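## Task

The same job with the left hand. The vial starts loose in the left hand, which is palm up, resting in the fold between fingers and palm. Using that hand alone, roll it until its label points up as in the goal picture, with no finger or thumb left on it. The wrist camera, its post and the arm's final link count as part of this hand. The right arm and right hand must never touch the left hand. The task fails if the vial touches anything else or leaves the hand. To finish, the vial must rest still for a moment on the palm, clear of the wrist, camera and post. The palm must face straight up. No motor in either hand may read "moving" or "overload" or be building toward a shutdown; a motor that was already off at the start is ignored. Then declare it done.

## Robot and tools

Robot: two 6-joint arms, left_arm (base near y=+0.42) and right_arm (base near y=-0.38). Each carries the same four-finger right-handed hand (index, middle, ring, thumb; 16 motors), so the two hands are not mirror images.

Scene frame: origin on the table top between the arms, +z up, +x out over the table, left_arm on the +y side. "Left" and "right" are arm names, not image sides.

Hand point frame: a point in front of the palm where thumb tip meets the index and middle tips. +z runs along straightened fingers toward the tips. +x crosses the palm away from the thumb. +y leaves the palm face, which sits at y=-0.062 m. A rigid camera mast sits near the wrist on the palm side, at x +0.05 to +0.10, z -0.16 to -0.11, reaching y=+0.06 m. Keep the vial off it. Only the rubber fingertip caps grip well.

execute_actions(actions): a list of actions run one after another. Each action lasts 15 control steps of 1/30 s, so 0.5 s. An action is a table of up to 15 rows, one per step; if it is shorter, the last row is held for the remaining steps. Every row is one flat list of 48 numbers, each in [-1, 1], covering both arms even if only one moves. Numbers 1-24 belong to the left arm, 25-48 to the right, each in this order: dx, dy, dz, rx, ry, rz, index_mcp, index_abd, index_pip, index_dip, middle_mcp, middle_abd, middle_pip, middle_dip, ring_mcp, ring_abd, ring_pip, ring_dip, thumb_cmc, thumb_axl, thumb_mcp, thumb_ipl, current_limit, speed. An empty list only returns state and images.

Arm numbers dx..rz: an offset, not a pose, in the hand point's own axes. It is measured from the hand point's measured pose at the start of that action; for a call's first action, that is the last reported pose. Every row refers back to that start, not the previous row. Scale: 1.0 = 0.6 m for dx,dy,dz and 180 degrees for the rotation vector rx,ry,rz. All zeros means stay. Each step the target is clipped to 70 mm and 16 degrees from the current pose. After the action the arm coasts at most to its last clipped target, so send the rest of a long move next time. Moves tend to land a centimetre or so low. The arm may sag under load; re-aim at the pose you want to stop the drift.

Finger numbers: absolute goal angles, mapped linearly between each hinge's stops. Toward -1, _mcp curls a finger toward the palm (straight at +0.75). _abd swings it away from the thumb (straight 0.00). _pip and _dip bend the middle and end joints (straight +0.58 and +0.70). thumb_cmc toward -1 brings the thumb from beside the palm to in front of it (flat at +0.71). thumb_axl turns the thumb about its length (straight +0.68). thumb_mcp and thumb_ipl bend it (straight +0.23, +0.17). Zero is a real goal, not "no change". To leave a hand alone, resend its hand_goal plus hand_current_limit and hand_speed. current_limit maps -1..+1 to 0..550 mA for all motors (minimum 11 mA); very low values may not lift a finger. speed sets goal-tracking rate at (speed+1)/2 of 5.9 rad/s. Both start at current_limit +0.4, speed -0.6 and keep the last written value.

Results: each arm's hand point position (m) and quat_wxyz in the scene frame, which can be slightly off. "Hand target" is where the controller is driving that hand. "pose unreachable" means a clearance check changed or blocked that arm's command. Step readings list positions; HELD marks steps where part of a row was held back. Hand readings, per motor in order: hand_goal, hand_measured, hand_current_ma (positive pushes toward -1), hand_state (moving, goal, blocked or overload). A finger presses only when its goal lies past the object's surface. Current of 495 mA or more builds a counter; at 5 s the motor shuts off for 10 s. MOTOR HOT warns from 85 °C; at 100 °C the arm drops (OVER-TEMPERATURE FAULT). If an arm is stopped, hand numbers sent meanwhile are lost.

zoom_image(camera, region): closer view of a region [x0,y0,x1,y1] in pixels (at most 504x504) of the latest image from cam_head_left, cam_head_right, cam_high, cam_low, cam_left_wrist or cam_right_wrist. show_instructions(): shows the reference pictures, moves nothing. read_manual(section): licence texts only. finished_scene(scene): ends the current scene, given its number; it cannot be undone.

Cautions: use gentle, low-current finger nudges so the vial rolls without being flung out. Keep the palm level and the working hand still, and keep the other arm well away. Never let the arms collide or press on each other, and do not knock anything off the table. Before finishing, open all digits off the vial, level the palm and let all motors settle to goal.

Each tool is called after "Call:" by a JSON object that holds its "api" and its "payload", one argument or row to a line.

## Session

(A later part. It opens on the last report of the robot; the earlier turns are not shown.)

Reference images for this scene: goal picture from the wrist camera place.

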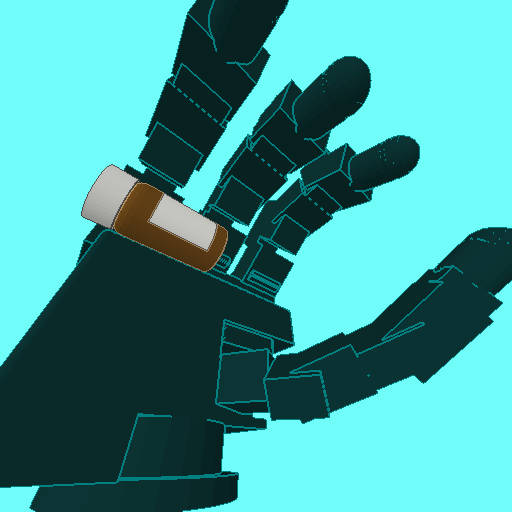

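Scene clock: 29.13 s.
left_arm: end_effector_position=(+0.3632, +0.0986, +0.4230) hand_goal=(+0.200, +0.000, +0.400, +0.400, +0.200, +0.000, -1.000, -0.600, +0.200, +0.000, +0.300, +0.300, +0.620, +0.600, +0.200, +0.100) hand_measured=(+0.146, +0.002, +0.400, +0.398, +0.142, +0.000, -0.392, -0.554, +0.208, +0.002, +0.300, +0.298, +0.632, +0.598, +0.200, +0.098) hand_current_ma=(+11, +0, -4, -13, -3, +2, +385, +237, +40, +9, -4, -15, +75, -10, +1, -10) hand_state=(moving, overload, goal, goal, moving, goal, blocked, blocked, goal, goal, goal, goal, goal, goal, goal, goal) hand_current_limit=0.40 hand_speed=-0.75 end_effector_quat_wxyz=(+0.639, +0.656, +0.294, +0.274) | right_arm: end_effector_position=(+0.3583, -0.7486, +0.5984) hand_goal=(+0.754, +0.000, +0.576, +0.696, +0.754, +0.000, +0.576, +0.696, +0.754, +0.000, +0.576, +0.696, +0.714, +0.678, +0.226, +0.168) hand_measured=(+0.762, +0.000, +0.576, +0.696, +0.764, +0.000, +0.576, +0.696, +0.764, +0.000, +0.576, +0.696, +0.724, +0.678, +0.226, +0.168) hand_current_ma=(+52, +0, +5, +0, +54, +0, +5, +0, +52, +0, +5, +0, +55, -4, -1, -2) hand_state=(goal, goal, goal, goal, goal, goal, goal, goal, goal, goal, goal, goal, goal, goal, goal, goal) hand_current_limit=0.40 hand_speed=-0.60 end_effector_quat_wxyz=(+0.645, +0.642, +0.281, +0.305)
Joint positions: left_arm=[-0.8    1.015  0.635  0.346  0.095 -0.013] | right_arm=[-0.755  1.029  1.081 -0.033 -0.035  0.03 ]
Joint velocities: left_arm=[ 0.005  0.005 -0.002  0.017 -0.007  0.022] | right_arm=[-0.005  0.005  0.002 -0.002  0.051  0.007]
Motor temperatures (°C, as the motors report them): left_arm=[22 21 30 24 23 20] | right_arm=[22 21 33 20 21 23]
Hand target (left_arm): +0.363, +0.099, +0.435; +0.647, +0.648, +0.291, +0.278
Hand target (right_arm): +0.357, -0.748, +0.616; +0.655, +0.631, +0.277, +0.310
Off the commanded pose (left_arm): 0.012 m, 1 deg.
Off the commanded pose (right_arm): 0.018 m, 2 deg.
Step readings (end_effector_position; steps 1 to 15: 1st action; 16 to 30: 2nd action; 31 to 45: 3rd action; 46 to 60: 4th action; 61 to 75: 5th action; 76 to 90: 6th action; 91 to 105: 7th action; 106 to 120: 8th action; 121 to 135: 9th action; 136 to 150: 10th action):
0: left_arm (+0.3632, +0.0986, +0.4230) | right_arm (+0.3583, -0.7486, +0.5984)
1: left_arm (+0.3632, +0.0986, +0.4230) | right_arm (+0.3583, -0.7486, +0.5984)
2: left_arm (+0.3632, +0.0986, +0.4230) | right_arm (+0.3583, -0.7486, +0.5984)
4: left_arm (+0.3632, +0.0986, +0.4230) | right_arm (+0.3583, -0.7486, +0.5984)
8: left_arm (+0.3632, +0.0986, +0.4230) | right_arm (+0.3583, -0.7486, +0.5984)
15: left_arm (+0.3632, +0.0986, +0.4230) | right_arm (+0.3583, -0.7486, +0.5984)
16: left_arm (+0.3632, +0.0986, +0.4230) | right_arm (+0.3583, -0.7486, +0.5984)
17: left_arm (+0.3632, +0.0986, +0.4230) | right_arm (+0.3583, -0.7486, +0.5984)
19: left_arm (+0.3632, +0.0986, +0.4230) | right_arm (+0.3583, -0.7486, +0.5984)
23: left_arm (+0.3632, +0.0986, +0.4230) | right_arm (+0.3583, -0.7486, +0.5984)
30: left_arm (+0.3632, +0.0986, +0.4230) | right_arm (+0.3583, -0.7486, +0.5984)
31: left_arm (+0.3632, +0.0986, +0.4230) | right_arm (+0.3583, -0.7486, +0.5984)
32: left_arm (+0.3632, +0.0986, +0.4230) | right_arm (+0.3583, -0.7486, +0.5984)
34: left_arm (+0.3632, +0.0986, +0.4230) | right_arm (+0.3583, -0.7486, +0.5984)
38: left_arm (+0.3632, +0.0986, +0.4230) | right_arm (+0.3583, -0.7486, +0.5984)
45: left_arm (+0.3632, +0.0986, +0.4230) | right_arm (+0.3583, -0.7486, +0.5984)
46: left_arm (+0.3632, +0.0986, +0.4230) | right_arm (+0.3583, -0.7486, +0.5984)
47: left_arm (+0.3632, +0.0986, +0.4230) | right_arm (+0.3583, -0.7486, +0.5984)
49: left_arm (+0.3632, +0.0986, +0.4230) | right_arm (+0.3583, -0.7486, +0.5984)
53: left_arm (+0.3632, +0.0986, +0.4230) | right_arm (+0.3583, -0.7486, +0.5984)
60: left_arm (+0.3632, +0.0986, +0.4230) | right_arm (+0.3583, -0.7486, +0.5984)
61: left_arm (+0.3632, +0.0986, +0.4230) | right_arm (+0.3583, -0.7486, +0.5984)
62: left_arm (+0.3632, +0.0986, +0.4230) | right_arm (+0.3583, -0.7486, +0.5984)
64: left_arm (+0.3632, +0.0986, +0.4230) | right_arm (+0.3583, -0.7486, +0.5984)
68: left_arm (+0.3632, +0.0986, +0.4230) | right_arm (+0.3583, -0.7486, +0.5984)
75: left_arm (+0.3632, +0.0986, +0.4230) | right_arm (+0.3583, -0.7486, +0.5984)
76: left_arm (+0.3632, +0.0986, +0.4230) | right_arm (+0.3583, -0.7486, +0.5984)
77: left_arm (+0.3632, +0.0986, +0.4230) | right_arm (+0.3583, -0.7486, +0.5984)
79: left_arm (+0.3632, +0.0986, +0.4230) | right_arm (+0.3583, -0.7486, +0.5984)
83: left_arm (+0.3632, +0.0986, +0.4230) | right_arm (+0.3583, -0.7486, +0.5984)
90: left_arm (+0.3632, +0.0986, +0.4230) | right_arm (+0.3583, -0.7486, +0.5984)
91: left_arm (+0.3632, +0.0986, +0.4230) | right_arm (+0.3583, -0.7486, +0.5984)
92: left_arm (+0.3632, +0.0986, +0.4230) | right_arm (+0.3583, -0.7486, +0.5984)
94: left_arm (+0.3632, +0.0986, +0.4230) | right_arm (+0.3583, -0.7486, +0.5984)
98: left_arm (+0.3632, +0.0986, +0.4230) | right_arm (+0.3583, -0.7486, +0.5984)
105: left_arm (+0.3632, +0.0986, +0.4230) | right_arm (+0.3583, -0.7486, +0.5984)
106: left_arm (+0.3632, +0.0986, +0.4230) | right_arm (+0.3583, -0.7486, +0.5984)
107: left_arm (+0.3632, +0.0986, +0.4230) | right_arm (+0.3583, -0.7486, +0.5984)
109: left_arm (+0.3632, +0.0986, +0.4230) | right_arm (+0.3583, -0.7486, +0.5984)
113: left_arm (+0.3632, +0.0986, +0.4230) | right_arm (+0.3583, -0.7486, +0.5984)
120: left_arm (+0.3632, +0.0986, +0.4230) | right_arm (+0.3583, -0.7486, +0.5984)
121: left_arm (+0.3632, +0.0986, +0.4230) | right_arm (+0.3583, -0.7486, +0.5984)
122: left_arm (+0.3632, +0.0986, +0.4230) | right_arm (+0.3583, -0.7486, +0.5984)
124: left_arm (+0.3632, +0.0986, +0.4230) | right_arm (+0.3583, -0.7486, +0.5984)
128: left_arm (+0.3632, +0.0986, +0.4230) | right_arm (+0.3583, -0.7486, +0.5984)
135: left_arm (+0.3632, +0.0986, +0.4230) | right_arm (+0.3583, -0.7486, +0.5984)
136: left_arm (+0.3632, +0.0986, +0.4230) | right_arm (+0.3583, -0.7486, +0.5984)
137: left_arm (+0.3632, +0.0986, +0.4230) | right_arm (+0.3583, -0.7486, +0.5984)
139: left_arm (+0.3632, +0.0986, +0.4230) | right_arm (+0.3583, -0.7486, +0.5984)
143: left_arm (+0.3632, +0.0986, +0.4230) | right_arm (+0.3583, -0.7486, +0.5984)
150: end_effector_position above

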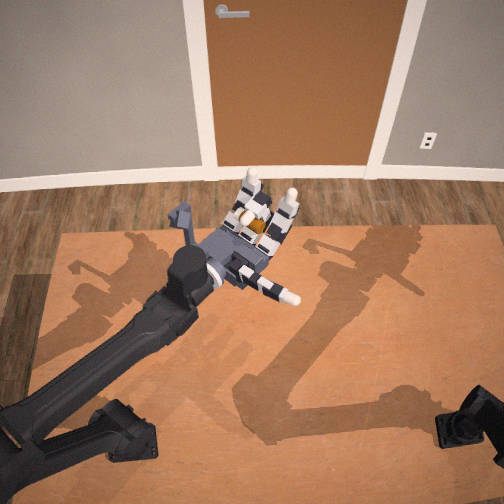

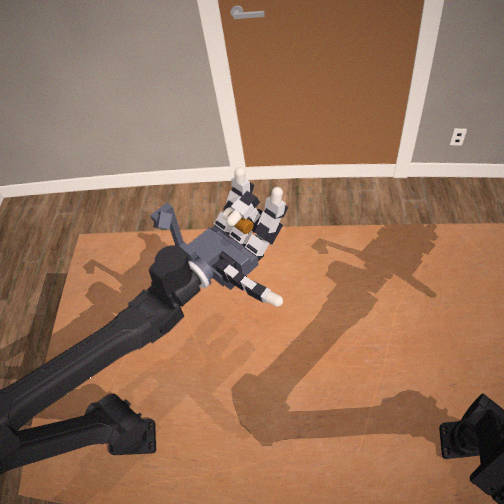

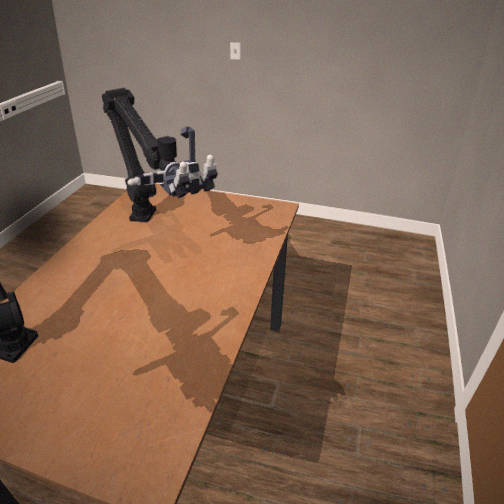

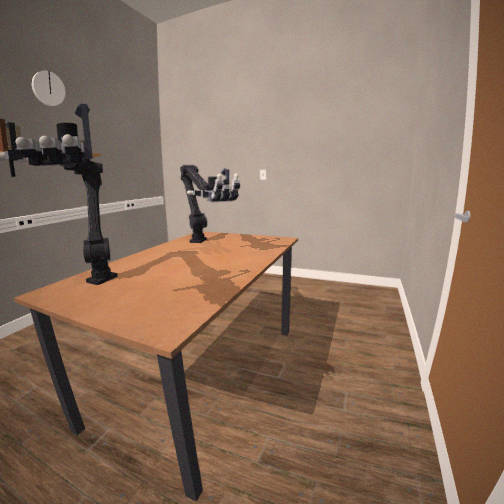

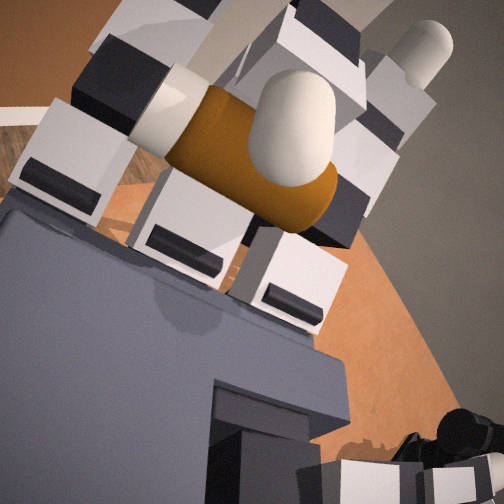

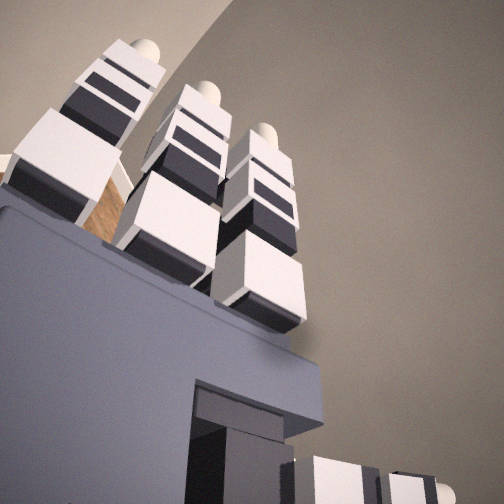

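Call:
{"api": "execute_actions", "payload": {
  "actions": [
    [[0,0.02,0,-0.008,0,0,0.2,0,0.4,0.4,0.2,0,-0.1,-0.3,0.2,0,0.3,0.3,0.62,0.6,0.2,0.1,0.4,-0.7,0,0.03,0,-0.01,0,0,0.754,0,0.576,0.696,0.754,0,0.576,0.696,0.754,0,0.576,0.696,0.714,0.678,0.226,0.168,0.4,-0.6]],
    [[0,0.02,0,-0.008,0,0,0.2,0,0.4,0.4,0.2,0,-0.1,-0.3,0.2,0,0.3,0.3,0.62,0.6,0.2,0.1,0.4,-0.7,0,0.03,0,-0.01,0,0,0.754,0,0.576,0.696,0.754,0,0.576,0.696,0.754,0,0.576,0.696,0.714,0.678,0.226,0.168,0.4,-0.6]],
    [[0,0.02,0,-0.008,0,0,0.2,0,0.4,0.4,0.2,0,-0.1,-0.3,0.2,0,0.3,0.3,0.62,0.6,0.2,0.1,0.4,-0.7,0,0.03,0,-0.01,0,0,0.754,0,0.576,0.696,0.754,0,0.576,0.696,0.754,0,0.576,0.696,0.714,0.678,0.226,0.168,0.4,-0.6]]
  ]
}}

Call:
{"api": "zoom_image", "payload": {
  "camera": "cam_head_left",
  "region": [170, 160, 310, 300]
}}

Scene clock: 30.87 s.
left_arm: end_effector_position=(+0.3632, +0.0986, +0.4230) hand_goal=(+0.200, +0.000, +0.400, +0.400, +0.200, +0.000, -0.100, -0.300, +0.200, +0.000, +0.300, +0.300, +0.620, +0.600, +0.200, +0.100) hand_measured=(+0.208, +0.002, +0.400, +0.398, +0.206, +0.000, -0.102, -0.304, +0.208, +0.002, +0.300, +0.298, +0.632, +0.598, +0.200, +0.098) hand_current_ma=(+41, +0, -2, -13, +30, +2, -14, -20, +40, +9, -4, -15, +75, -10, +1, -10) hand_state=(goal, overload, goal, goal, goal, goal, goal, goal, goal, goal, goal, goal, goal, goal, goal, goal) hand_current_limit=0.40 hand_speed=-0.70 end_effector_quat_wxyz=(+0.639, +0.656, +0.294, +0.274) | right_arm: end_effector_position=(+0.3583, -0.7486, +0.5984) hand_goal=(+0.754, +0.000, +0.576, +0.696, +0.754, +0.000, +0.576, +0.696, +0.754, +0.000, +0.576, +0.696, +0.714, +0.678, +0.226, +0.168) hand_measured=(+0.762, +0.000, +0.576, +0.696, +0.764, +0.000, +0.576, +0.696, +0.764, +0.000, +0.576, +0.696, +0.724, +0.678, +0.226, +0.168) hand_current_ma=(+52, +0, +5, +0, +54, +0, +5, +0, +52, +0, +5, +0, +55, -4, -1, -2) hand_state=(goal, goal, goal, goal, goal, goal, goal, goal, goal, goal, goal, goal, goal, goal, goal, goal) hand_current_limit=0.40 hand_speed=-0.60 end_effector_quat_wxyz=(+0.645, +0.642, +0.281, +0.305)
Joint positions: left_arm=[-0.8    1.015  0.635  0.346  0.095 -0.013] | right_arm=[-0.755  1.029  1.081 -0.033 -0.035  0.03 ]
Joint velocities: left_arm=[-0.005 -0.015 -0.017  0.002 -0.051  0.007] | right_arm=[-0.015  0.005 -0.007 -0.007 -0.051 -0.022]
Motor temperatures (°C, as the motors report them): left_arm=[22 21 31 24 23 20] | right_arm=[22 21 34 20 21 23]
Hand target (left_arm): +0.363, +0.099, +0.435; +0.647, +0.648, +0.291, +0.278
Hand target (right_arm): +0.357, -0.748, +0.616; +0.655, +0.631, +0.277, +0.310
Off the commanded pose (left_arm): 0.012 m, 1 deg.
Off the commanded pose (right_arm): 0.018 m, 2 deg.
Step readings (end_effector_position; steps 1 to 15: 1st action; 16 to 30: 2nd action; 31 to 45: 3rd action):
0: left_arm (+0.3632, +0.0986, +0.4230) | right_arm (+0.3583, -0.7486, +0.5984)
1: left_arm (+0.3632, +0.0986, +0.4230) | right_arm (+0.3583, -0.7486, +0.5984)
2: left_arm (+0.3632, +0.0986, +0.4230) | right_arm (+0.3583, -0.7486, +0.5984)
4: left_arm (+0.3632, +0.0986, +0.4230) | right_arm (+0.3583, -0.7486, +0.5984)
8: left_arm (+0.3632, +0.0986, +0.4230) | right_arm (+0.3583, -0.7486, +0.5984)
15: left_arm (+0.3632, +0.0986, +0.4230) | right_arm (+0.3583, -0.7486, +0.5984)
16: left_arm (+0.3632, +0.0986, +0.4230) | right_arm (+0.3583, -0.7486, +0.5984)
17: left_arm (+0.3632, +0.0986, +0.4230) | right_arm (+0.3583, -0.7486, +0.5984)
19: left_arm (+0.3632, +0.0986, +0.4230) | right_arm (+0.3583, -0.7486, +0.5984)
23: left_arm (+0.3632, +0.0986, +0.4230) | right_arm (+0.3583, -0.7486, +0.5984)
30: left_arm (+0.3632, +0.0986, +0.4230) | right_arm (+0.3583, -0.7486, +0.5984)
31: left_arm (+0.3632, +0.0986, +0.4230) | right_arm (+0.3583, -0.7486, +0.5984)
32: left_arm (+0.3632, +0.0986, +0.4230) | right_arm (+0.3583, -0.7486, +0.5984)
34: left_arm (+0.3632, +0.0986, +0.4230) | right_arm (+0.3583, -0.7486, +0.5984)
38: left_arm (+0.3632, +0.0986, +0.4230) | right_arm (+0.3583, -0.7486, +0.5984)
45: end_effector_position above

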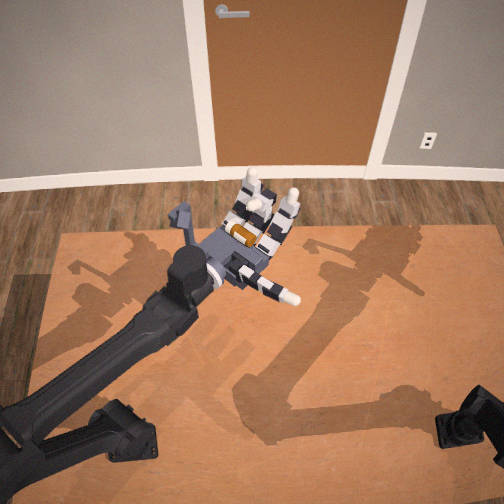

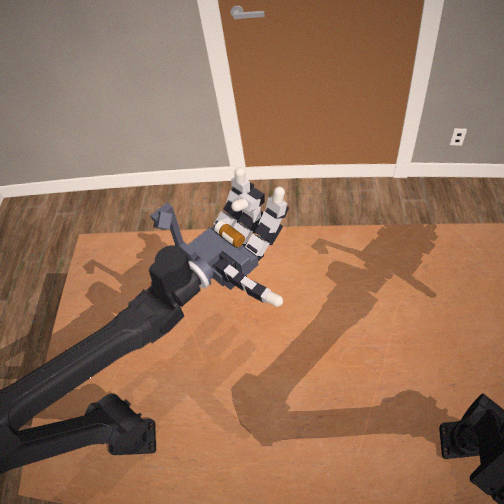

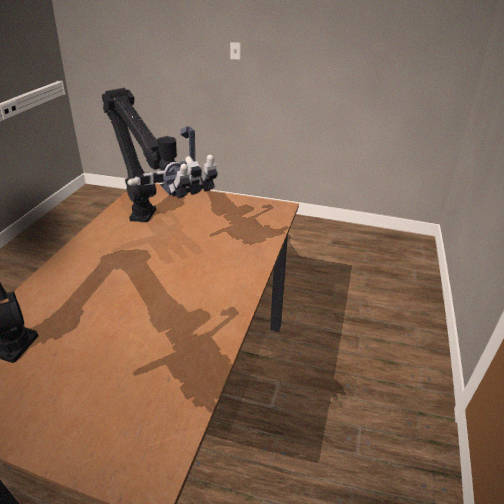

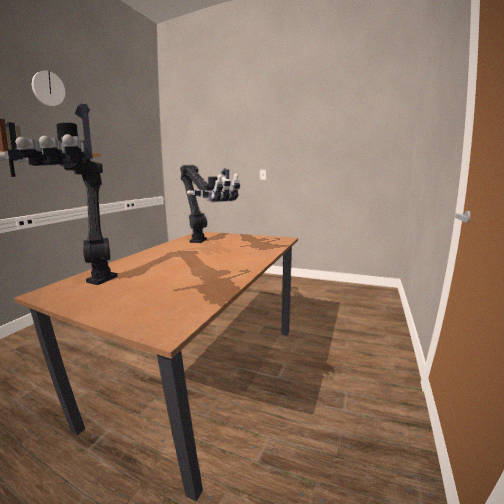

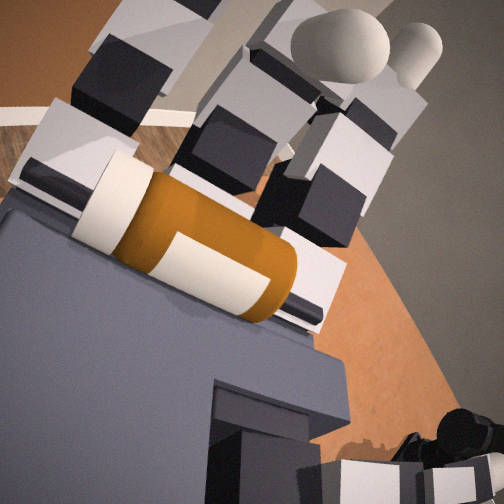

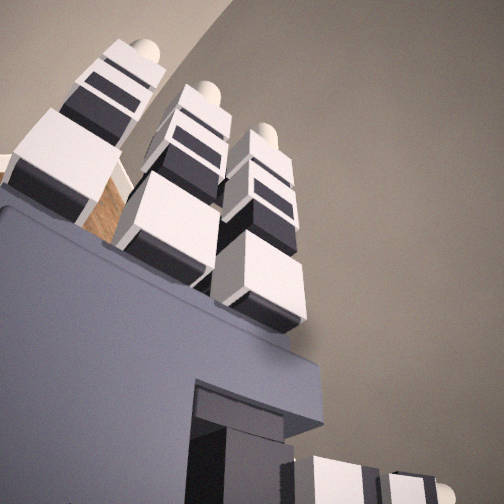

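Region (170, 160, 310, 300) of cam_head_left's 504x504 image, scaled by 3.600, with more detail than that image has.

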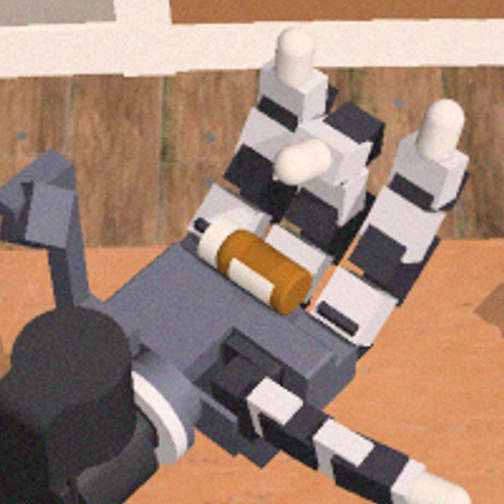

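Call:
{"api": "execute_actions", "payload": {
  "actions": [
    [[0,0.02,0,-0.008,0,0,-0.68,0,0.4,0.4,-0.68,0,-0.1,-0.4,0.2,0,0.3,0.3,0.62,0.6,0.2,0.1,0.4,-0.6,0,0.03,0,-0.01,0,0,0.754,0,0.576,0.696,0.754,0,0.576,0.696,0.754,0,0.576,0.696,0.714,0.678,0.226,0.168,0.4,-0.6]],
    [[0,0.02,0,-0.008,0,0,-0.68,0,0.4,0.4,-0.68,0,-0.1,-0.4,0.2,0,0.3,0.3,0.62,0.6,0.2,0.1,0.4,-0.6,0,0.03,0,-0.01,0,0,0.754,0,0.576,0.696,0.754,0,0.576,0.696,0.754,0,0.576,0.696,0.714,0.678,0.226,0.168,0.4,-0.6]],
    [[0,0.02,0,-0.008,0,0,-0.68,0,0.4,0.4,-0.68,0,-0.7,-0.5,0.2,0,0.3,0.3,0.62,0.6,0.2,0.1,0.4,-0.6,0,0.03,0,-0.01,0,0,0.754,0,0.576,0.696,0.754,0,0.576,0.696,0.754,0,0.576,0.696,0.714,0.678,0.226,0.168,0.4,-0.6]],
    [[0,0.02,0,-0.008,0,0,0.2,0,0.4,0.4,0.2,0,-1,-0.6,0.2,0,0.3,0.3,0.62,0.6,0.2,0.1,0.4,-0.75,0,0.03,0,-0.01,0,0,0.754,0,0.576,0.696,0.754,0,0.576,0.696,0.754,0,0.576,0.696,0.714,0.678,0.226,0.168,0.4,-0.6]],
    [[0,0.02,0,-0.008,0,0,0.2,0,0.4,0.4,0.2,0,-1,-0.6,0.2,0,0.3,0.3,0.62,0.6,0.2,0.1,0.4,-0.75,0,0.03,0,-0.01,0,0,0.754,0,0.576,0.696,0.754,0,0.576,0.696,0.754,0,0.576,0.696,0.714,0.678,0.226,0.168,0.4,-0.6]],
    [[0,0.02,0,-0.008,0,0,0.2,0,0.4,0.4,0.2,0,-1,-0.6,0.2,0,0.3,0.3,0.62,0.6,0.2,0.1,0.4,-0.75,0,0.03,0,-0.01,0,0,0.754,0,0.576,0.696,0.754,0,0.576,0.696,0.754,0,0.576,0.696,0.714,0.678,0.226,0.168,0.4,-0.6]],
    [[0,0.02,0,-0.008,0,0,0.2,0,0.4,0.4,0.2,0,-0.1,-0.3,0.2,0,0.3,0.3,0.62,0.6,0.2,0.1,0.4,-0.7,0,0.03,0,-0.01,0,0,0.754,0,0.576,0.696,0.754,0,0.576,0.696,0.754,0,0.576,0.696,0.714,0.678,0.226,0.168,0.4,-0.6]],
    [[0,0.02,0,-0.008,0,0,0.2,0,0.4,0.4,0.2,0,-0.1,-0.3,0.2,0,0.3,0.3,0.62,0.6,0.2,0.1,0.4,-0.7,0,0.03,0,-0.01,0,0,0.754,0,0.576,0.696,0.754,0,0.576,0.696,0.754,0,0.576,0.696,0.714,0.678,0.226,0.168,0.4,-0.6]],
    [[0,0.02,0,-0.008,0,0,0.2,0,0.4,0.4,0.2,0,-0.1,-0.3,0.2,0,0.3,0.3,0.62,0.6,0.2,0.1,0.4,-0.7,0,0.03,0,-0.01,0,0,0.754,0,0.576,0.696,0.754,0,0.576,0.696,0.754,0,0.576,0.696,0.714,0.678,0.226,0.168,0.4,-0.6]],
    [[0,0.02,0,-0.008,0,0,-0.68,0,0.4,0.4,-0.68,0,-0.1,-0.4,0.2,0,0.3,0.3,0.62,0.6,0.2,0.1,0.4,-0.6,0,0.03,0,-0.01,0,0,0.754,0,0.576,0.696,0.754,0,0.576,0.696,0.754,0,0.576,0.696,0.714,0.678,0.226,0.168,0.4,-0.6]],
    [[0,0.02,0,-0.008,0,0,-0.68,0,0.4,0.4,-0.68,0,-0.1,-0.4,0.2,0,0.3,0.3,0.62,0.6,0.2,0.1,0.4,-0.6,0,0.03,0,-0.01,0,0,0.754,0,0.576,0.696,0.754,0,0.576,0.696,0.754,0,0.576,0.696,0.714,0.678,0.226,0.168,0.4,-0.6]],
    [[0,0.02,0,-0.008,0,0,-0.68,0,0.4,0.4,-0.68,0,-0.7,-0.5,0.2,0,0.3,0.3,0.62,0.6,0.2,0.1,0.4,-0.6,0,0.03,0,-0.01,0,0,0.754,0,0.576,0.696,0.754,0,0.576,0.696,0.754,0,0.576,0.696,0.714,0.678,0.226,0.168,0.4,-0.6]],
    [[0,0.02,0,-0.008,0,0,0.2,0,0.4,0.4,0.2,0,-1,-0.6,0.2,0,0.3,0.3,0.62,0.6,0.2,0.1,0.4,-0.75,0,0.03,0,-0.01,0,0,0.754,0,0.576,0.696,0.754,0,0.576,0.696,0.754,0,0.576,0.696,0.714,0.678,0.226,0.168,0.4,-0.6]],
    [[0,0.02,0,-0.008,0,0,0.2,0,0.4,0.4,0.2,0,-1,-0.6,0.2,0,0.3,0.3,0.62,0.6,0.2,0.1,0.4,-0.75,0,0.03,0,-0.01,0,0,0.754,0,0.576,0.696,0.754,0,0.576,0.696,0.754,0,0.576,0.696,0.714,0.678,0.226,0.168,0.4,-0.6]],
    [[0,0.02,0,-0.008,0,0,0.2,0,0.4,0.4,0.2,0,-1,-0.6,0.2,0,0.3,0.3,0.62,0.6,0.2,0.1,0.4,-0.75,0,0.03,0,-0.01,0,0,0.754,0,0.576,0.696,0.754,0,0.576,0.696,0.754,0,0.576,0.696,0.714,0.678,0.226,0.168,0.4,-0.6]],
    [[0,0.02,0,-0.008,0,0,0.2,0,0.4,0.4,0.2,0,-0.1,-0.3,0.2,0,0.3,0.3,0.62,0.6,0.2,0.1,0.4,-0.7,0,0.03,0,-0.01,0,0,0.754,0,0.576,0.696,0.754,0,0.576,0.696,0.754,0,0.576,0.696,0.714,0.678,0.226,0.168,0.4,-0.6]],
    [[0,0.02,0,-0.008,0,0,0.2,0,0.4,0.4,0.2,0,-0.1,-0.3,0.2,0,0.3,0.3,0.62,0.6,0.2,0.1,0.4,-0.7,0,0.03,0,-0.01,0,0,0.754,0,0.576,0.696,0.754,0,0.576,0.696,0.754,0,0.576,0.696,0.714,0.678,0.226,0.168,0.4,-0.6]],
    [[0,0.02,0,-0.008,0,0,0.2,0,0.4,0.4,0.2,0,-0.1,-0.3,0.2,0,0.3,0.3,0.62,0.6,0.2,0.1,0.4,-0.7,0,0.03,0,-0.01,0,0,0.754,0,0.576,0.696,0.754,0,0.576,0.696,0.754,0,0.576,0.696,0.714,0.678,0.226,0.168,0.4,-0.6]]
  ]
}}

Call:
{"api": "zoom_image", "payload": {
  "camera": "cam_head_left",
  "region": [170, 160, 310, 300]
}}

Scene clock: 41.10 s.
left_arm: end_effector_position=(+0.3632, +0.0986, +0.4230) hand_goal=(+0.200, +0.000, +0.400, +0.400, +0.200, +0.000, -0.100, -0.300, +0.200, +0.000, +0.300, +0.300, +0.620, +0.600, +0.200, +0.100) hand_measured=(+0.208, +0.002, +0.400, +0.398, +0.206, +0.000, -0.102, -0.304, +0.208, +0.002, +0.300, +0.298, +0.632, +0.598, +0.200, +0.098) hand_current_ma=(+41, +0, +0, -12, +30, +2, -14, -20, +41, +9, -4, -15, +75, -10, +1, -10) hand_state=(goal, overload, goal, goal, goal, goal, goal, goal, goal, goal, goal, goal, goal, goal, goal, goal) hand_current_limit=0.40 hand_speed=-0.70 end_effector_quat_wxyz=(+0.639, +0.656, +0.294, +0.274) | right_arm: end_effector_position=(+0.3583, -0.7486, +0.5984) hand_goal=(+0.754, +0.000, +0.576, +0.696, +0.754, +0.000, +0.576, +0.696, +0.754, +0.000, +0.576, +0.696, +0.714, +0.678, +0.226, +0.168) hand_measured=(+0.762, +0.000, +0.576, +0.696, +0.764, +0.000, +0.576, +0.696, +0.764, +0.000, +0.576, +0.696, +0.724, +0.678, +0.226, +0.168) hand_current_ma=(+52, +0, +5, +0, +54, +0, +5, +0, +52, +0, +5, +0, +55, -4, -1, -2) hand_state=(goal, goal, goal, goal, goal, goal, goal, goal, goal, goal, goal, goal, goal, goal, goal, goal) hand_current_limit=0.40 hand_speed=-0.60 end_effector_quat_wxyz=(+0.645, +0.642, +0.281, +0.305)
Joint positions: left_arm=[-0.8    1.015  0.635  0.346  0.095 -0.013] | right_arm=[-0.755  1.029  1.081 -0.033 -0.035  0.03 ]
Joint velocities: left_arm=[-0.015 -0.015  0.002 -0.012 -0.11  -0.037] | right_arm=[-0.005  0.005  0.017  0.002 -0.037  0.022]
Motor temperatures (°C, as the motors report them): left_arm=[22 21 32 24 23 20] | right_arm=[22 21 35 20 21 23]
Hand target (left_arm): +0.363, +0.099, +0.435; +0.647, +0.648, +0.291, +0.278
Hand target (right_arm): +0.357, -0.748, +0.616; +0.655, +0.631, +0.277, +0.310
Off the commanded pose (left_arm): 0.012 m, 1 deg.
Off the commanded pose (right_arm): 0.018 m, 2 deg.
Step readings (end_effector_position; steps 1 to 15: 1st action; 16 to 30: 2nd action; 31 to 45: 3rd action; 46 to 60: 4th action; 61 to 75: 5th action; 76 to 90: 6th action; 91 to 105: 7th action; 106 to 120: 8th action; 121 to 135: 9th action; 136 to 150: 10th action; 151 to 165: 11th action; 166 to 180: 12th action; 181 to 195: 13th action):
0: left_arm (+0.3632, +0.0986, +0.4230) | right_arm (+0.3583, -0.7486, +0.5984)
1: left_arm (+0.3632, +0.0986, +0.4230) | right_arm (+0.3583, -0.7486, +0.5984)
2: left_arm (+0.3632, +0.0986, +0.4230) | right_arm (+0.3583, -0.7486, +0.5984)
4: left_arm (+0.3632, +0.0986, +0.4230) | right_arm (+0.3583, -0.7486, +0.5984)
8: left_arm (+0.3632, +0.0986, +0.4230) | right_arm (+0.3583, -0.7486, +0.5984)
15: left_arm (+0.3632, +0.0986, +0.4230) | right_arm (+0.3583, -0.7486, +0.5984)
16: left_arm (+0.3632, +0.0986, +0.4230) | right_arm (+0.3583, -0.7486, +0.5984)
17: left_arm (+0.3632, +0.0986, +0.4230) | right_arm (+0.3583, -0.7486, +0.5984)
19: left_arm (+0.3632, +0.0986, +0.4230) | right_arm (+0.3583, -0.7486, +0.5984)
23: left_arm (+0.3632, +0.0986, +0.4230) | right_arm (+0.3583, -0.7486, +0.5984)
30: left_arm (+0.3632, +0.0986, +0.4230) | right_arm (+0.3583, -0.7486, +0.5984)
31: left_arm (+0.3632, +0.0986, +0.4230) | right_arm (+0.3583, -0.7486, +0.5984)
32: left_arm (+0.3632, +0.0986, +0.4230) | right_arm (+0.3583, -0.7486, +0.5984)
34: left_arm (+0.3632, +0.0986, +0.4230) | right_arm (+0.3583, -0.7486, +0.5984)
38: left_arm (+0.3632, +0.0986, +0.4230) | right_arm (+0.3583, -0.7486, +0.5984)
45: left_arm (+0.3632, +0.0986, +0.4230) | right_arm (+0.3583, -0.7486, +0.5984)
46: left_arm (+0.3632, +0.0986, +0.4230) | right_arm (+0.3583, -0.7486, +0.5984)
47: left_arm (+0.3632, +0.0986, +0.4230) | right_arm (+0.3583, -0.7486, +0.5984)
49: left_arm (+0.3632, +0.0986, +0.4230) | right_arm (+0.3583, -0.7486, +0.5984)
53: left_arm (+0.3632, +0.0986, +0.4230) | right_arm (+0.3583, -0.7486, +0.5984)
60: left_arm (+0.3632, +0.0986, +0.4230) | right_arm (+0.3583, -0.7486, +0.5984)
61: left_arm (+0.3632, +0.0986, +0.4230) | right_arm (+0.3583, -0.7486, +0.5984)
62: left_arm (+0.3632, +0.0986, +0.4230) | right_arm (+0.3583, -0.7486, +0.5984)
64: left_arm (+0.3632, +0.0986, +0.4230) | right_arm (+0.3583, -0.7486, +0.5984)
68: left_arm (+0.3632, +0.0986, +0.4230) | right_arm (+0.3583, -0.7486, +0.5984)
75: left_arm (+0.3632, +0.0986, +0.4230) | right_arm (+0.3583, -0.7486, +0.5984)
76: left_arm (+0.3632, +0.0986, +0.4230) | right_arm (+0.3583, -0.7486, +0.5984)
77: left_arm (+0.3632, +0.0986, +0.4230) | right_arm (+0.3583, -0.7486, +0.5984)
79: left_arm (+0.3632, +0.0986, +0.4230) | right_arm (+0.3583, -0.7486, +0.5984)
83: left_arm (+0.3632, +0.0986, +0.4230) | right_arm (+0.3583, -0.7486, +0.5984)
90: left_arm (+0.3632, +0.0986, +0.4230) | right_arm (+0.3583, -0.7486, +0.5984)
91: left_arm (+0.3632, +0.0986, +0.4230) | right_arm (+0.3583, -0.7486, +0.5984)
92: left_arm (+0.3632, +0.0986, +0.4230) | right_arm (+0.3583, -0.7486, +0.5984)
94: left_arm (+0.3632, +0.0986, +0.4230) | right_arm (+0.3583, -0.7486, +0.5984)
98: left_arm (+0.3632, +0.0986, +0.4230) | right_arm (+0.3583, -0.7486, +0.5984)
105: left_arm (+0.3632, +0.0986, +0.4230) | right_arm (+0.3583, -0.7486, +0.5984)
106: left_arm (+0.3632, +0.0986, +0.4230) | right_arm (+0.3583, -0.7486, +0.5984)
107: left_arm (+0.3632, +0.0986, +0.4230) | right_arm (+0.3583, -0.7486, +0.5984)
109: left_arm (+0.3632, +0.0986, +0.4230) | right_arm (+0.3583, -0.7486, +0.5984)
113: left_arm (+0.3632, +0.0986, +0.4230) | right_arm (+0.3583, -0.7486, +0.5984)
120: left_arm (+0.3632, +0.0986, +0.4230) | right_arm (+0.3583, -0.7486, +0.5984)
121: left_arm (+0.3632, +0.0986, +0.4230) | right_arm (+0.3583, -0.7486, +0.5984)
122: left_arm (+0.3632, +0.0986, +0.4230) | right_arm (+0.3583, -0.7486, +0.5984)
124: left_arm (+0.3632, +0.0986, +0.4230) | right_arm (+0.3583, -0.7486, +0.5984)
128: left_arm (+0.3632, +0.0986, +0.4230) | right_arm (+0.3583, -0.7486, +0.5984)
135: left_arm (+0.3632, +0.0986, +0.4230) | right_arm (+0.3583, -0.7486, +0.5984)
136: left_arm (+0.3632, +0.0986, +0.4230) | right_arm (+0.3583, -0.7486, +0.5984)
137: left_arm (+0.3632, +0.0986, +0.4230) | right_arm (+0.3583, -0.7486, +0.5984)
139: left_arm (+0.3632, +0.0986, +0.4230) | right_arm (+0.3583, -0.7486, +0.5984)
143: left_arm (+0.3632, +0.0986, +0.4230) | right_arm (+0.3583, -0.7486, +0.5984)
150: left_arm (+0.3632, +0.0986, +0.4230) | right_arm (+0.3583, -0.7486, +0.5984)
151: left_arm (+0.3632, +0.0986, +0.4230) | right_arm (+0.3583, -0.7486, +0.5984)
152: left_arm (+0.3632, +0.0986, +0.4230) | right_arm (+0.3583, -0.7486, +0.5984)
154: left_arm (+0.3632, +0.0986, +0.4230) | right_arm (+0.3583, -0.7486, +0.5984)
158: left_arm (+0.3632, +0.0986, +0.4230) | right_arm (+0.3583, -0.7486, +0.5984)
165: left_arm (+0.3632, +0.0986, +0.4230) | right_arm (+0.3583, -0.7486, +0.5984)
166: left_arm (+0.3632, +0.0986, +0.4230) | right_arm (+0.3583, -0.7486, +0.5984)
167: left_arm (+0.3632, +0.0986, +0.4230) | right_arm (+0.3583, -0.7486, +0.5984)
169: left_arm (+0.3632, +0.0986, +0.4230) | right_arm (+0.3583, -0.7486, +0.5984)
173: left_arm (+0.3632, +0.0986, +0.4230) | right_arm (+0.3583, -0.7486, +0.5984)
180: left_arm (+0.3632, +0.0986, +0.4230) | right_arm (+0.3583, -0.7486, +0.5984)
181: left_arm (+0.3632, +0.0986, +0.4230) | right_arm (+0.3583, -0.7486, +0.5984)
182: left_arm (+0.3632, +0.0986, +0.4230) | right_arm (+0.3583, -0.7486, +0.5984)
184: left_arm (+0.3632, +0.0986, +0.4230) | right_arm (+0.3583, -0.7486, +0.5984)
Lines left out of this list: 27.

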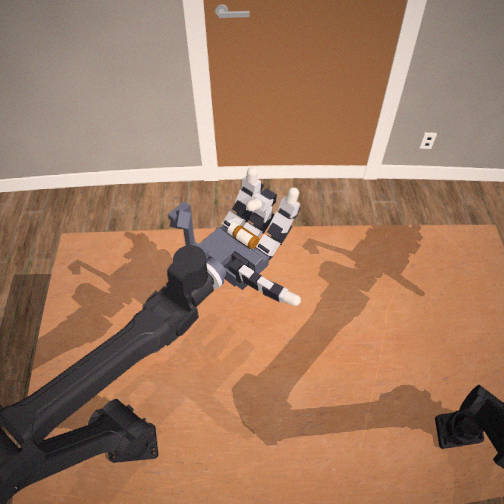

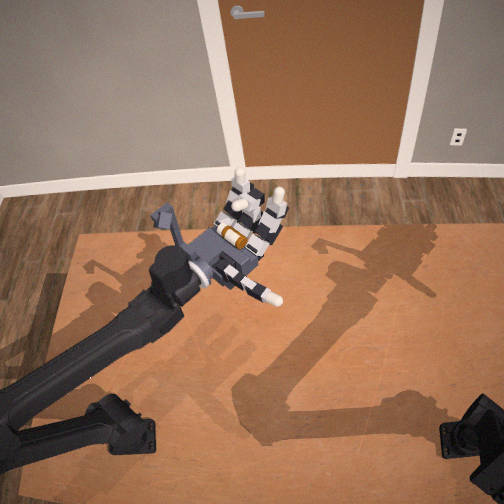

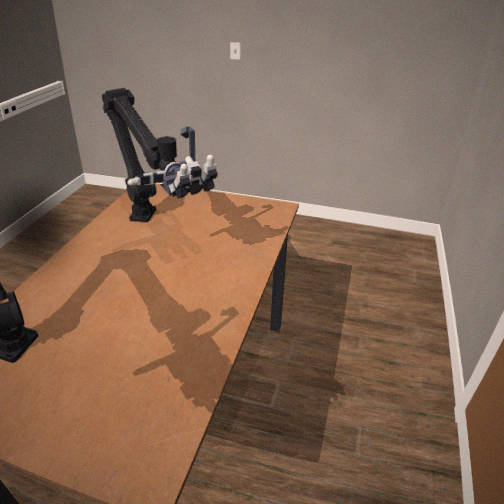

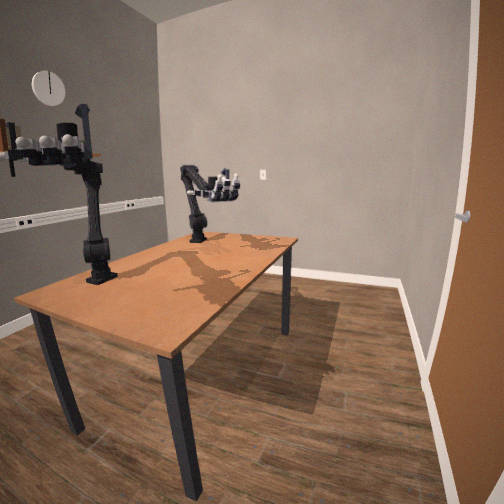

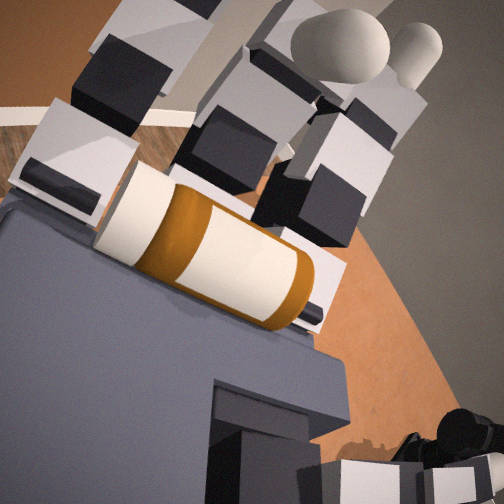

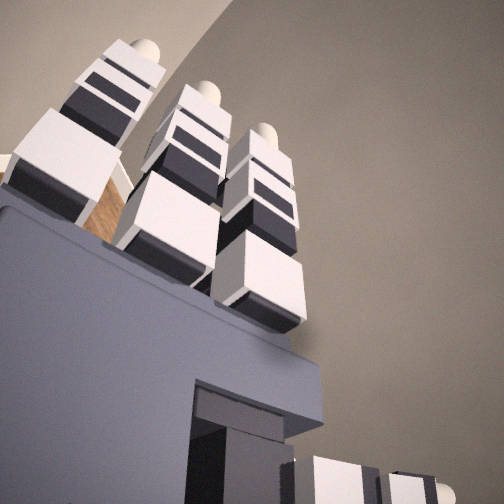

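Region (170, 160, 310, 300) of cam_head_left's 504x504 image, scaled by 3.600, with more detail than that image has.

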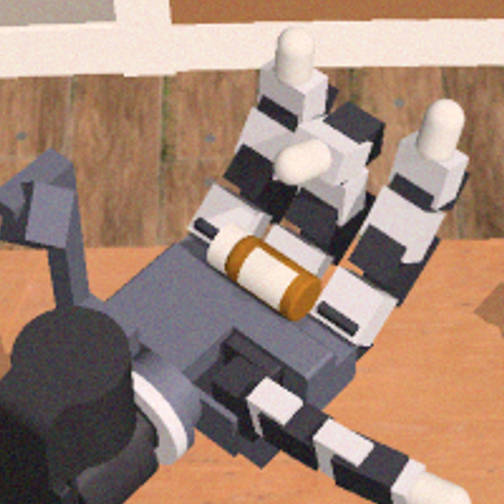

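Call:
{"api": "execute_actions", "payload": {
  "actions": [
    [[0,0.02,0,-0.008,0,-0.03,-0.68,0,0.4,0.4,-0.68,0,-0.1,-0.4,0.2,0,0.3,0.3,0.62,0.6,0.2,0.1,0.4,-0.6,0,0.03,0,-0.01,0,0,0.754,0,0.576,0.696,0.754,0,0.576,0.696,0.754,0,0.576,0.696,0.714,0.678,0.226,0.168,0.4,-0.6]],
    [[0,0.02,0,-0.008,0,0,-0.68,0,0.4,0.4,-0.68,0,-0.1,-0.4,0.2,0,0.3,0.3,0.62,0.6,0.2,0.1,0.4,-0.6,0,0.03,0,-0.01,0,0,0.754,0,0.576,0.696,0.754,0,0.576,0.696,0.754,0,0.576,0.696,0.714,0.678,0.226,0.168,0.4,-0.6]],
    [[0,0.02,0,-0.008,0,0,-0.68,0,0.4,0.4,-0.68,0,-0.7,-0.5,0.2,0,0.3,0.3,0.62,0.6,0.2,0.1,0.4,-0.6,0,0.03,0,-0.01,0,0,0.754,0,0.576,0.696,0.754,0,0.576,0.696,0.754,0,0.576,0.696,0.714,0.678,0.226,0.168,0.4,-0.6]],
    [[0,0.02,0,-0.008,0,0,0.2,0,0.4,0.4,0.2,0,-1,-0.6,0.2,0,0.3,0.3,0.62,0.6,0.2,0.1,0.4,-0.75,0,0.03,0,-0.01,0,0,0.754,0,0.576,0.696,0.754,0,0.576,0.696,0.754,0,0.576,0.696,0.714,0.678,0.226,0.168,0.4,-0.6]],
    [[0,0.02,0,-0.008,0,0,0.2,0,0.4,0.4,0.2,0,-1,-0.6,0.2,0,0.3,0.3,0.62,0.6,0.2,0.1,0.4,-0.75,0,0.03,0,-0.01,0,0,0.754,0,0.576,0.696,0.754,0,0.576,0.696,0.754,0,0.576,0.696,0.714,0.678,0.226,0.168,0.4,-0.6]],
    [[0,0.02,0,-0.008,0,0,0.2,0,0.4,0.4,0.2,0,-1,-0.6,0.2,0,0.3,0.3,0.62,0.6,0.2,0.1,0.4,-0.75,0,0.03,0,-0.01,0,0,0.754,0,0.576,0.696,0.754,0,0.576,0.696,0.754,0,0.576,0.696,0.714,0.678,0.226,0.168,0.4,-0.6]],
    [[0,0.02,0,-0.008,0,0,0.2,0,0.4,0.4,0.2,0,-0.1,-0.3,0.2,0,0.3,0.3,0.62,0.6,0.2,0.1,0.4,-0.7,0,0.03,0,-0.01,0,0,0.754,0,0.576,0.696,0.754,0,0.576,0.696,0.754,0,0.576,0.696,0.714,0.678,0.226,0.168,0.4,-0.6]],
    [[0,0.02,0,-0.008,0,0,0.2,0,0.4,0.4,0.2,0,-0.1,-0.3,0.2,0,0.3,0.3,0.62,0.6,0.2,0.1,0.4,-0.7,0,0.03,0,-0.01,0,0,0.754,0,0.576,0.696,0.754,0,0.576,0.696,0.754,0,0.576,0.696,0.714,0.678,0.226,0.168,0.4,-0.6]],
    [[0,0.02,0,-0.008,0,0,0.2,0,0.4,0.4,0.2,0,-0.1,-0.3,0.2,0,0.3,0.3,0.62,0.6,0.2,0.1,0.4,-0.7,0,0.03,0,-0.01,0,0,0.754,0,0.576,0.696,0.754,0,0.576,0.696,0.754,0,0.576,0.696,0.714,0.678,0.226,0.168,0.4,-0.6]]
  ]
}}

Scene clock: 46.10 s.
left_arm: end_effector_position=(+0.3683, +0.1034, +0.4244) hand_goal=(+0.200, +0.000, +0.400, +0.400, +0.200, +0.000, -0.100, -0.300, +0.200, +0.000, +0.300, +0.300, +0.620, +0.600, +0.200, +0.100) hand_measured=(+0.208, +0.002, +0.400, +0.398, +0.206, +0.000, -0.102, -0.304, +0.208, +0.002, +0.300, +0.298, +0.634, +0.598, +0.200, +0.098) hand_current_ma=(+41, +0, +0, -12, +30, +2, -14, -20, +41, +9, -4, -15, +76, -10, +1, -9) hand_state=(goal, overload, goal, goal, goal, goal, goal, goal, goal, goal, goal, goal, goal, goal, goal, goal) hand_current_limit=0.40 hand_speed=-0.70 end_effector_quat_wxyz=(+0.648, +0.641, +0.326, +0.252) | right_arm: end_effector_position=(+0.3583, -0.7486, +0.5984) hand_goal=(+0.754, +0.000, +0.576, +0.696, +0.754, +0.000, +0.576, +0.696, +0.754, +0.000, +0.576, +0.696, +0.714, +0.678, +0.226, +0.168) hand_measured=(+0.762, +0.000, +0.576, +0.696, +0.764, +0.000, +0.576, +0.696, +0.764, +0.000, +0.576, +0.696, +0.724, +0.678, +0.226, +0.168) hand_current_ma=(+52, +0, +5, +0, +54, +0, +5, +0, +52, +0, +5, +0, +55, -4, -1, -2) hand_state=(goal, goal, goal, goal, goal, goal, goal, goal, goal, goal, goal, goal, goal, goal, goal, goal) hand_current_limit=0.40 hand_speed=-0.60 end_effector_quat_wxyz=(+0.645, +0.642, +0.281, +0.305)
Joint positions: left_arm=[-0.81   1.015  0.635  0.346  0.071 -0.098] | right_arm=[-0.755  1.029  1.081 -0.033 -0.035  0.03 ]
Joint velocities: left_arm=[-0.005 -0.005 -0.012 -0.022  0.007 -0.007] | right_arm=[-0.005  0.015  0.002  0.012  0.051  0.022]
Motor temperatures (°C, as the motors report them): left_arm=[22 21 32 24 23 20] | right_arm=[22 21 35 20 21 23]
Hand target (left_arm): +0.369, +0.104, +0.436; +0.656, +0.633, +0.323, +0.256
Hand target (right_arm): +0.357, -0.748, +0.616; +0.655, +0.631, +0.277, +0.310
Off the commanded pose (left_arm): 0.012 m, 1 deg.
Off the commanded pose (right_arm): 0.018 m, 2 deg.
Step readings (end_effector_position; steps 1 to 15: 1st action; 16 to 30: 2nd action; 31 to 45: 3rd action; 46 to 60: 4th action; 61 to 75: 5th action; 76 to 90: 6th action; 91 to 105: 7th action; 106 to 120: 8th action; 121 to 135: 9th action):
0: left_arm (+0.3632, +0.0986, +0.4230) | right_arm (+0.3583, -0.7486, +0.5984)
1: left_arm (+0.3642, +0.0995, +0.4232) | right_arm (+0.3583, -0.7486, +0.5984)
2: left_arm (+0.3656, +0.1007, +0.4235) | right_arm (+0.3583, -0.7486, +0.5984)
4: left_arm (+0.3671, +0.1022, +0.4239) | right_arm (+0.3583, -0.7486, +0.5984)
8: left_arm (+0.3676, +0.1026, +0.4242) | right_arm (+0.3583, -0.7486, +0.5984)
15: left_arm (+0.3683, +0.1034, +0.4244) | right_arm (+0.3583, -0.7486, +0.5984)
16: left_arm (+0.3683, +0.1034, +0.4244) | right_arm (+0.3583, -0.7486, +0.5984)
17: left_arm (+0.3683, +0.1034, +0.4244) | right_arm (+0.3583, -0.7486, +0.5984)
19: left_arm (+0.3683, +0.1034, +0.4244) | right_arm (+0.3583, -0.7486, +0.5984)
23: left_arm (+0.3683, +0.1034, +0.4244) | right_arm (+0.3583, -0.7486, +0.5984)
30: left_arm (+0.3683, +0.1034, +0.4244) | right_arm (+0.3583, -0.7486, +0.5984)
31: left_arm (+0.3683, +0.1034, +0.4244) | right_arm (+0.3583, -0.7486, +0.5984)
32: left_arm (+0.3683, +0.1034, +0.4244) | right_arm (+0.3583, -0.7486, +0.5984)
34: left_arm (+0.3683, +0.1034, +0.4244) | right_arm (+0.3583, -0.7486, +0.5984)
38: left_arm (+0.3683, +0.1034, +0.4244) | right_arm (+0.3583, -0.7486, +0.5984)
45: left_arm (+0.3683, +0.1034, +0.4244) | right_arm (+0.3583, -0.7486, +0.5984)
46: left_arm (+0.3683, +0.1034, +0.4244) | right_arm (+0.3583, -0.7486, +0.5984)
47: left_arm (+0.3683, +0.1034, +0.4244) | right_arm (+0.3583, -0.7486, +0.5984)
49: left_arm (+0.3683, +0.1034, +0.4244) | right_arm (+0.3583, -0.7486, +0.5984)
53: left_arm (+0.3683, +0.1034, +0.4244) | right_arm (+0.3583, -0.7486, +0.5984)
60: left_arm (+0.3683, +0.1034, +0.4244) | right_arm (+0.3583, -0.7486, +0.5984)
61: left_arm (+0.3683, +0.1034, +0.4244) | right_arm (+0.3583, -0.7486, +0.5984)
62: left_arm (+0.3683, +0.1034, +0.4244) | right_arm (+0.3583, -0.7486, +0.5984)
64: left_arm (+0.3683, +0.1034, +0.4244) | right_arm (+0.3583, -0.7486, +0.5984)
68: left_arm (+0.3683, +0.1034, +0.4244) | right_arm (+0.3583, -0.7486, +0.5984)
75: left_arm (+0.3683, +0.1034, +0.4244) | right_arm (+0.3583, -0.7486, +0.5984)
76: left_arm (+0.3683, +0.1034, +0.4244) | right_arm (+0.3583, -0.7486, +0.5984)
77: left_arm (+0.3683, +0.1034, +0.4244) | right_arm (+0.3583, -0.7486, +0.5984)
79: left_arm (+0.3683, +0.1034, +0.4244) | right_arm (+0.3583, -0.7486, +0.5984)
83: left_arm (+0.3683, +0.1034, +0.4244) | right_arm (+0.3583, -0.7486, +0.5984)
90: left_arm (+0.3683, +0.1034, +0.4244) | right_arm (+0.3583, -0.7486, +0.5984)
91: left_arm (+0.3683, +0.1034, +0.4244) | right_arm (+0.3583, -0.7486, +0.5984)
92: left_arm (+0.3683, +0.1034, +0.4244) | right_arm (+0.3583, -0.7486, +0.5984)
94: left_arm (+0.3683, +0.1034, +0.4244) | right_arm (+0.3583, -0.7486, +0.5984)
98: left_arm (+0.3683, +0.1034, +0.4244) | right_arm (+0.3583, -0.7486, +0.5984)
105: left_arm (+0.3683, +0.1034, +0.4244) | right_arm (+0.3583, -0.7486, +0.5984)
106: left_arm (+0.3683, +0.1034, +0.4244) | right_arm (+0.3583, -0.7486, +0.5984)
107: left_arm (+0.3683, +0.1034, +0.4244) | right_arm (+0.3583, -0.7486, +0.5984)
109: left_arm (+0.3683, +0.1034, +0.4244) | right_arm (+0.3583, -0.7486, +0.5984)
113: left_arm (+0.3683, +0.1034, +0.4244) | right_arm (+0.3583, -0.7486, +0.5984)
120: left_arm (+0.3683, +0.1034, +0.4244) | right_arm (+0.3583, -0.7486, +0.5984)
121: left_arm (+0.3683, +0.1034, +0.4244) | right_arm (+0.3583, -0.7486, +0.5984)
122: left_arm (+0.3683, +0.1034, +0.4244) | right_arm (+0.3583, -0.7486, +0.5984)
124: left_arm (+0.3683, +0.1034, +0.4244) | right_arm (+0.3583, -0.7486, +0.5984)
128: left_arm (+0.3683, +0.1034, +0.4244) | right_arm (+0.3583, -0.7486, +0.5984)
135: end_effector_position above

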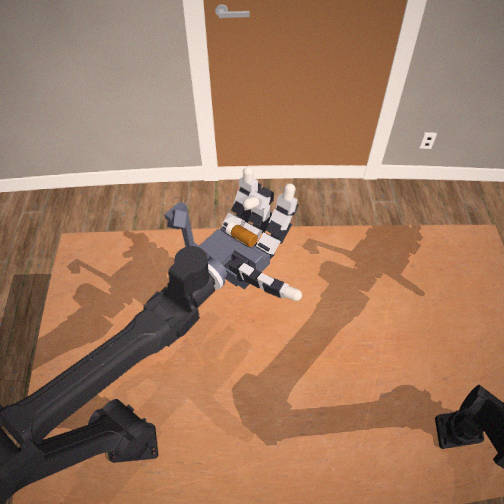

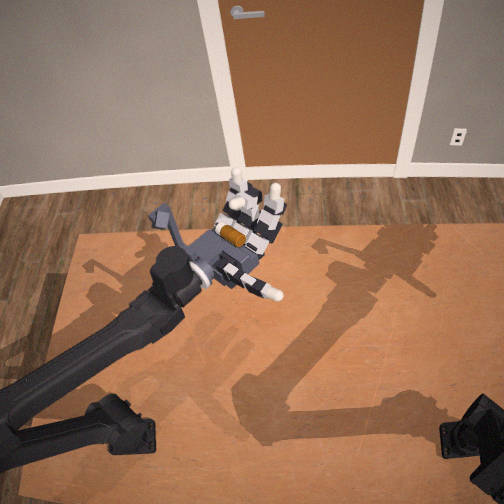

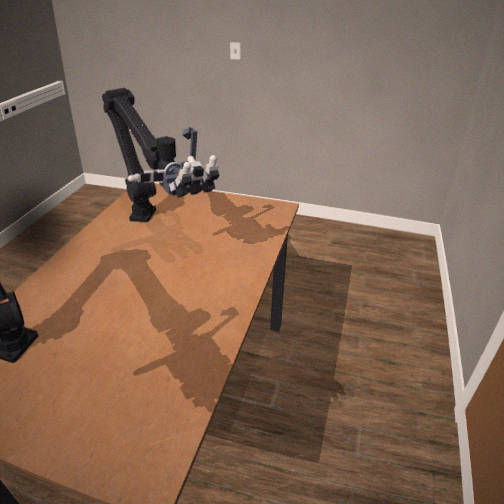

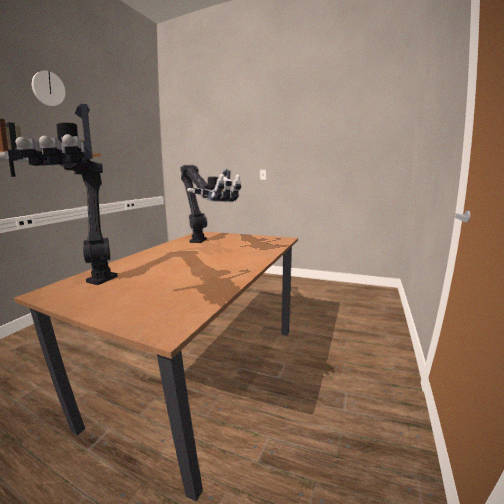

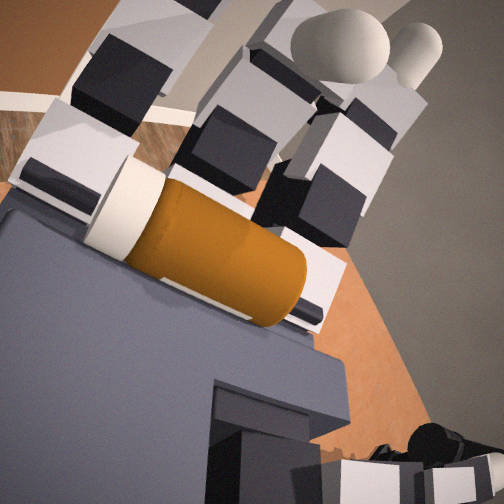

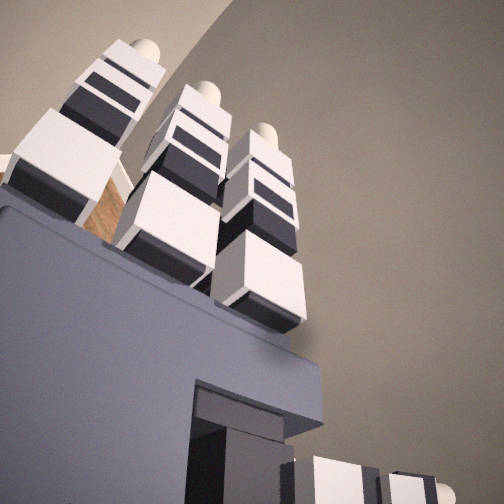

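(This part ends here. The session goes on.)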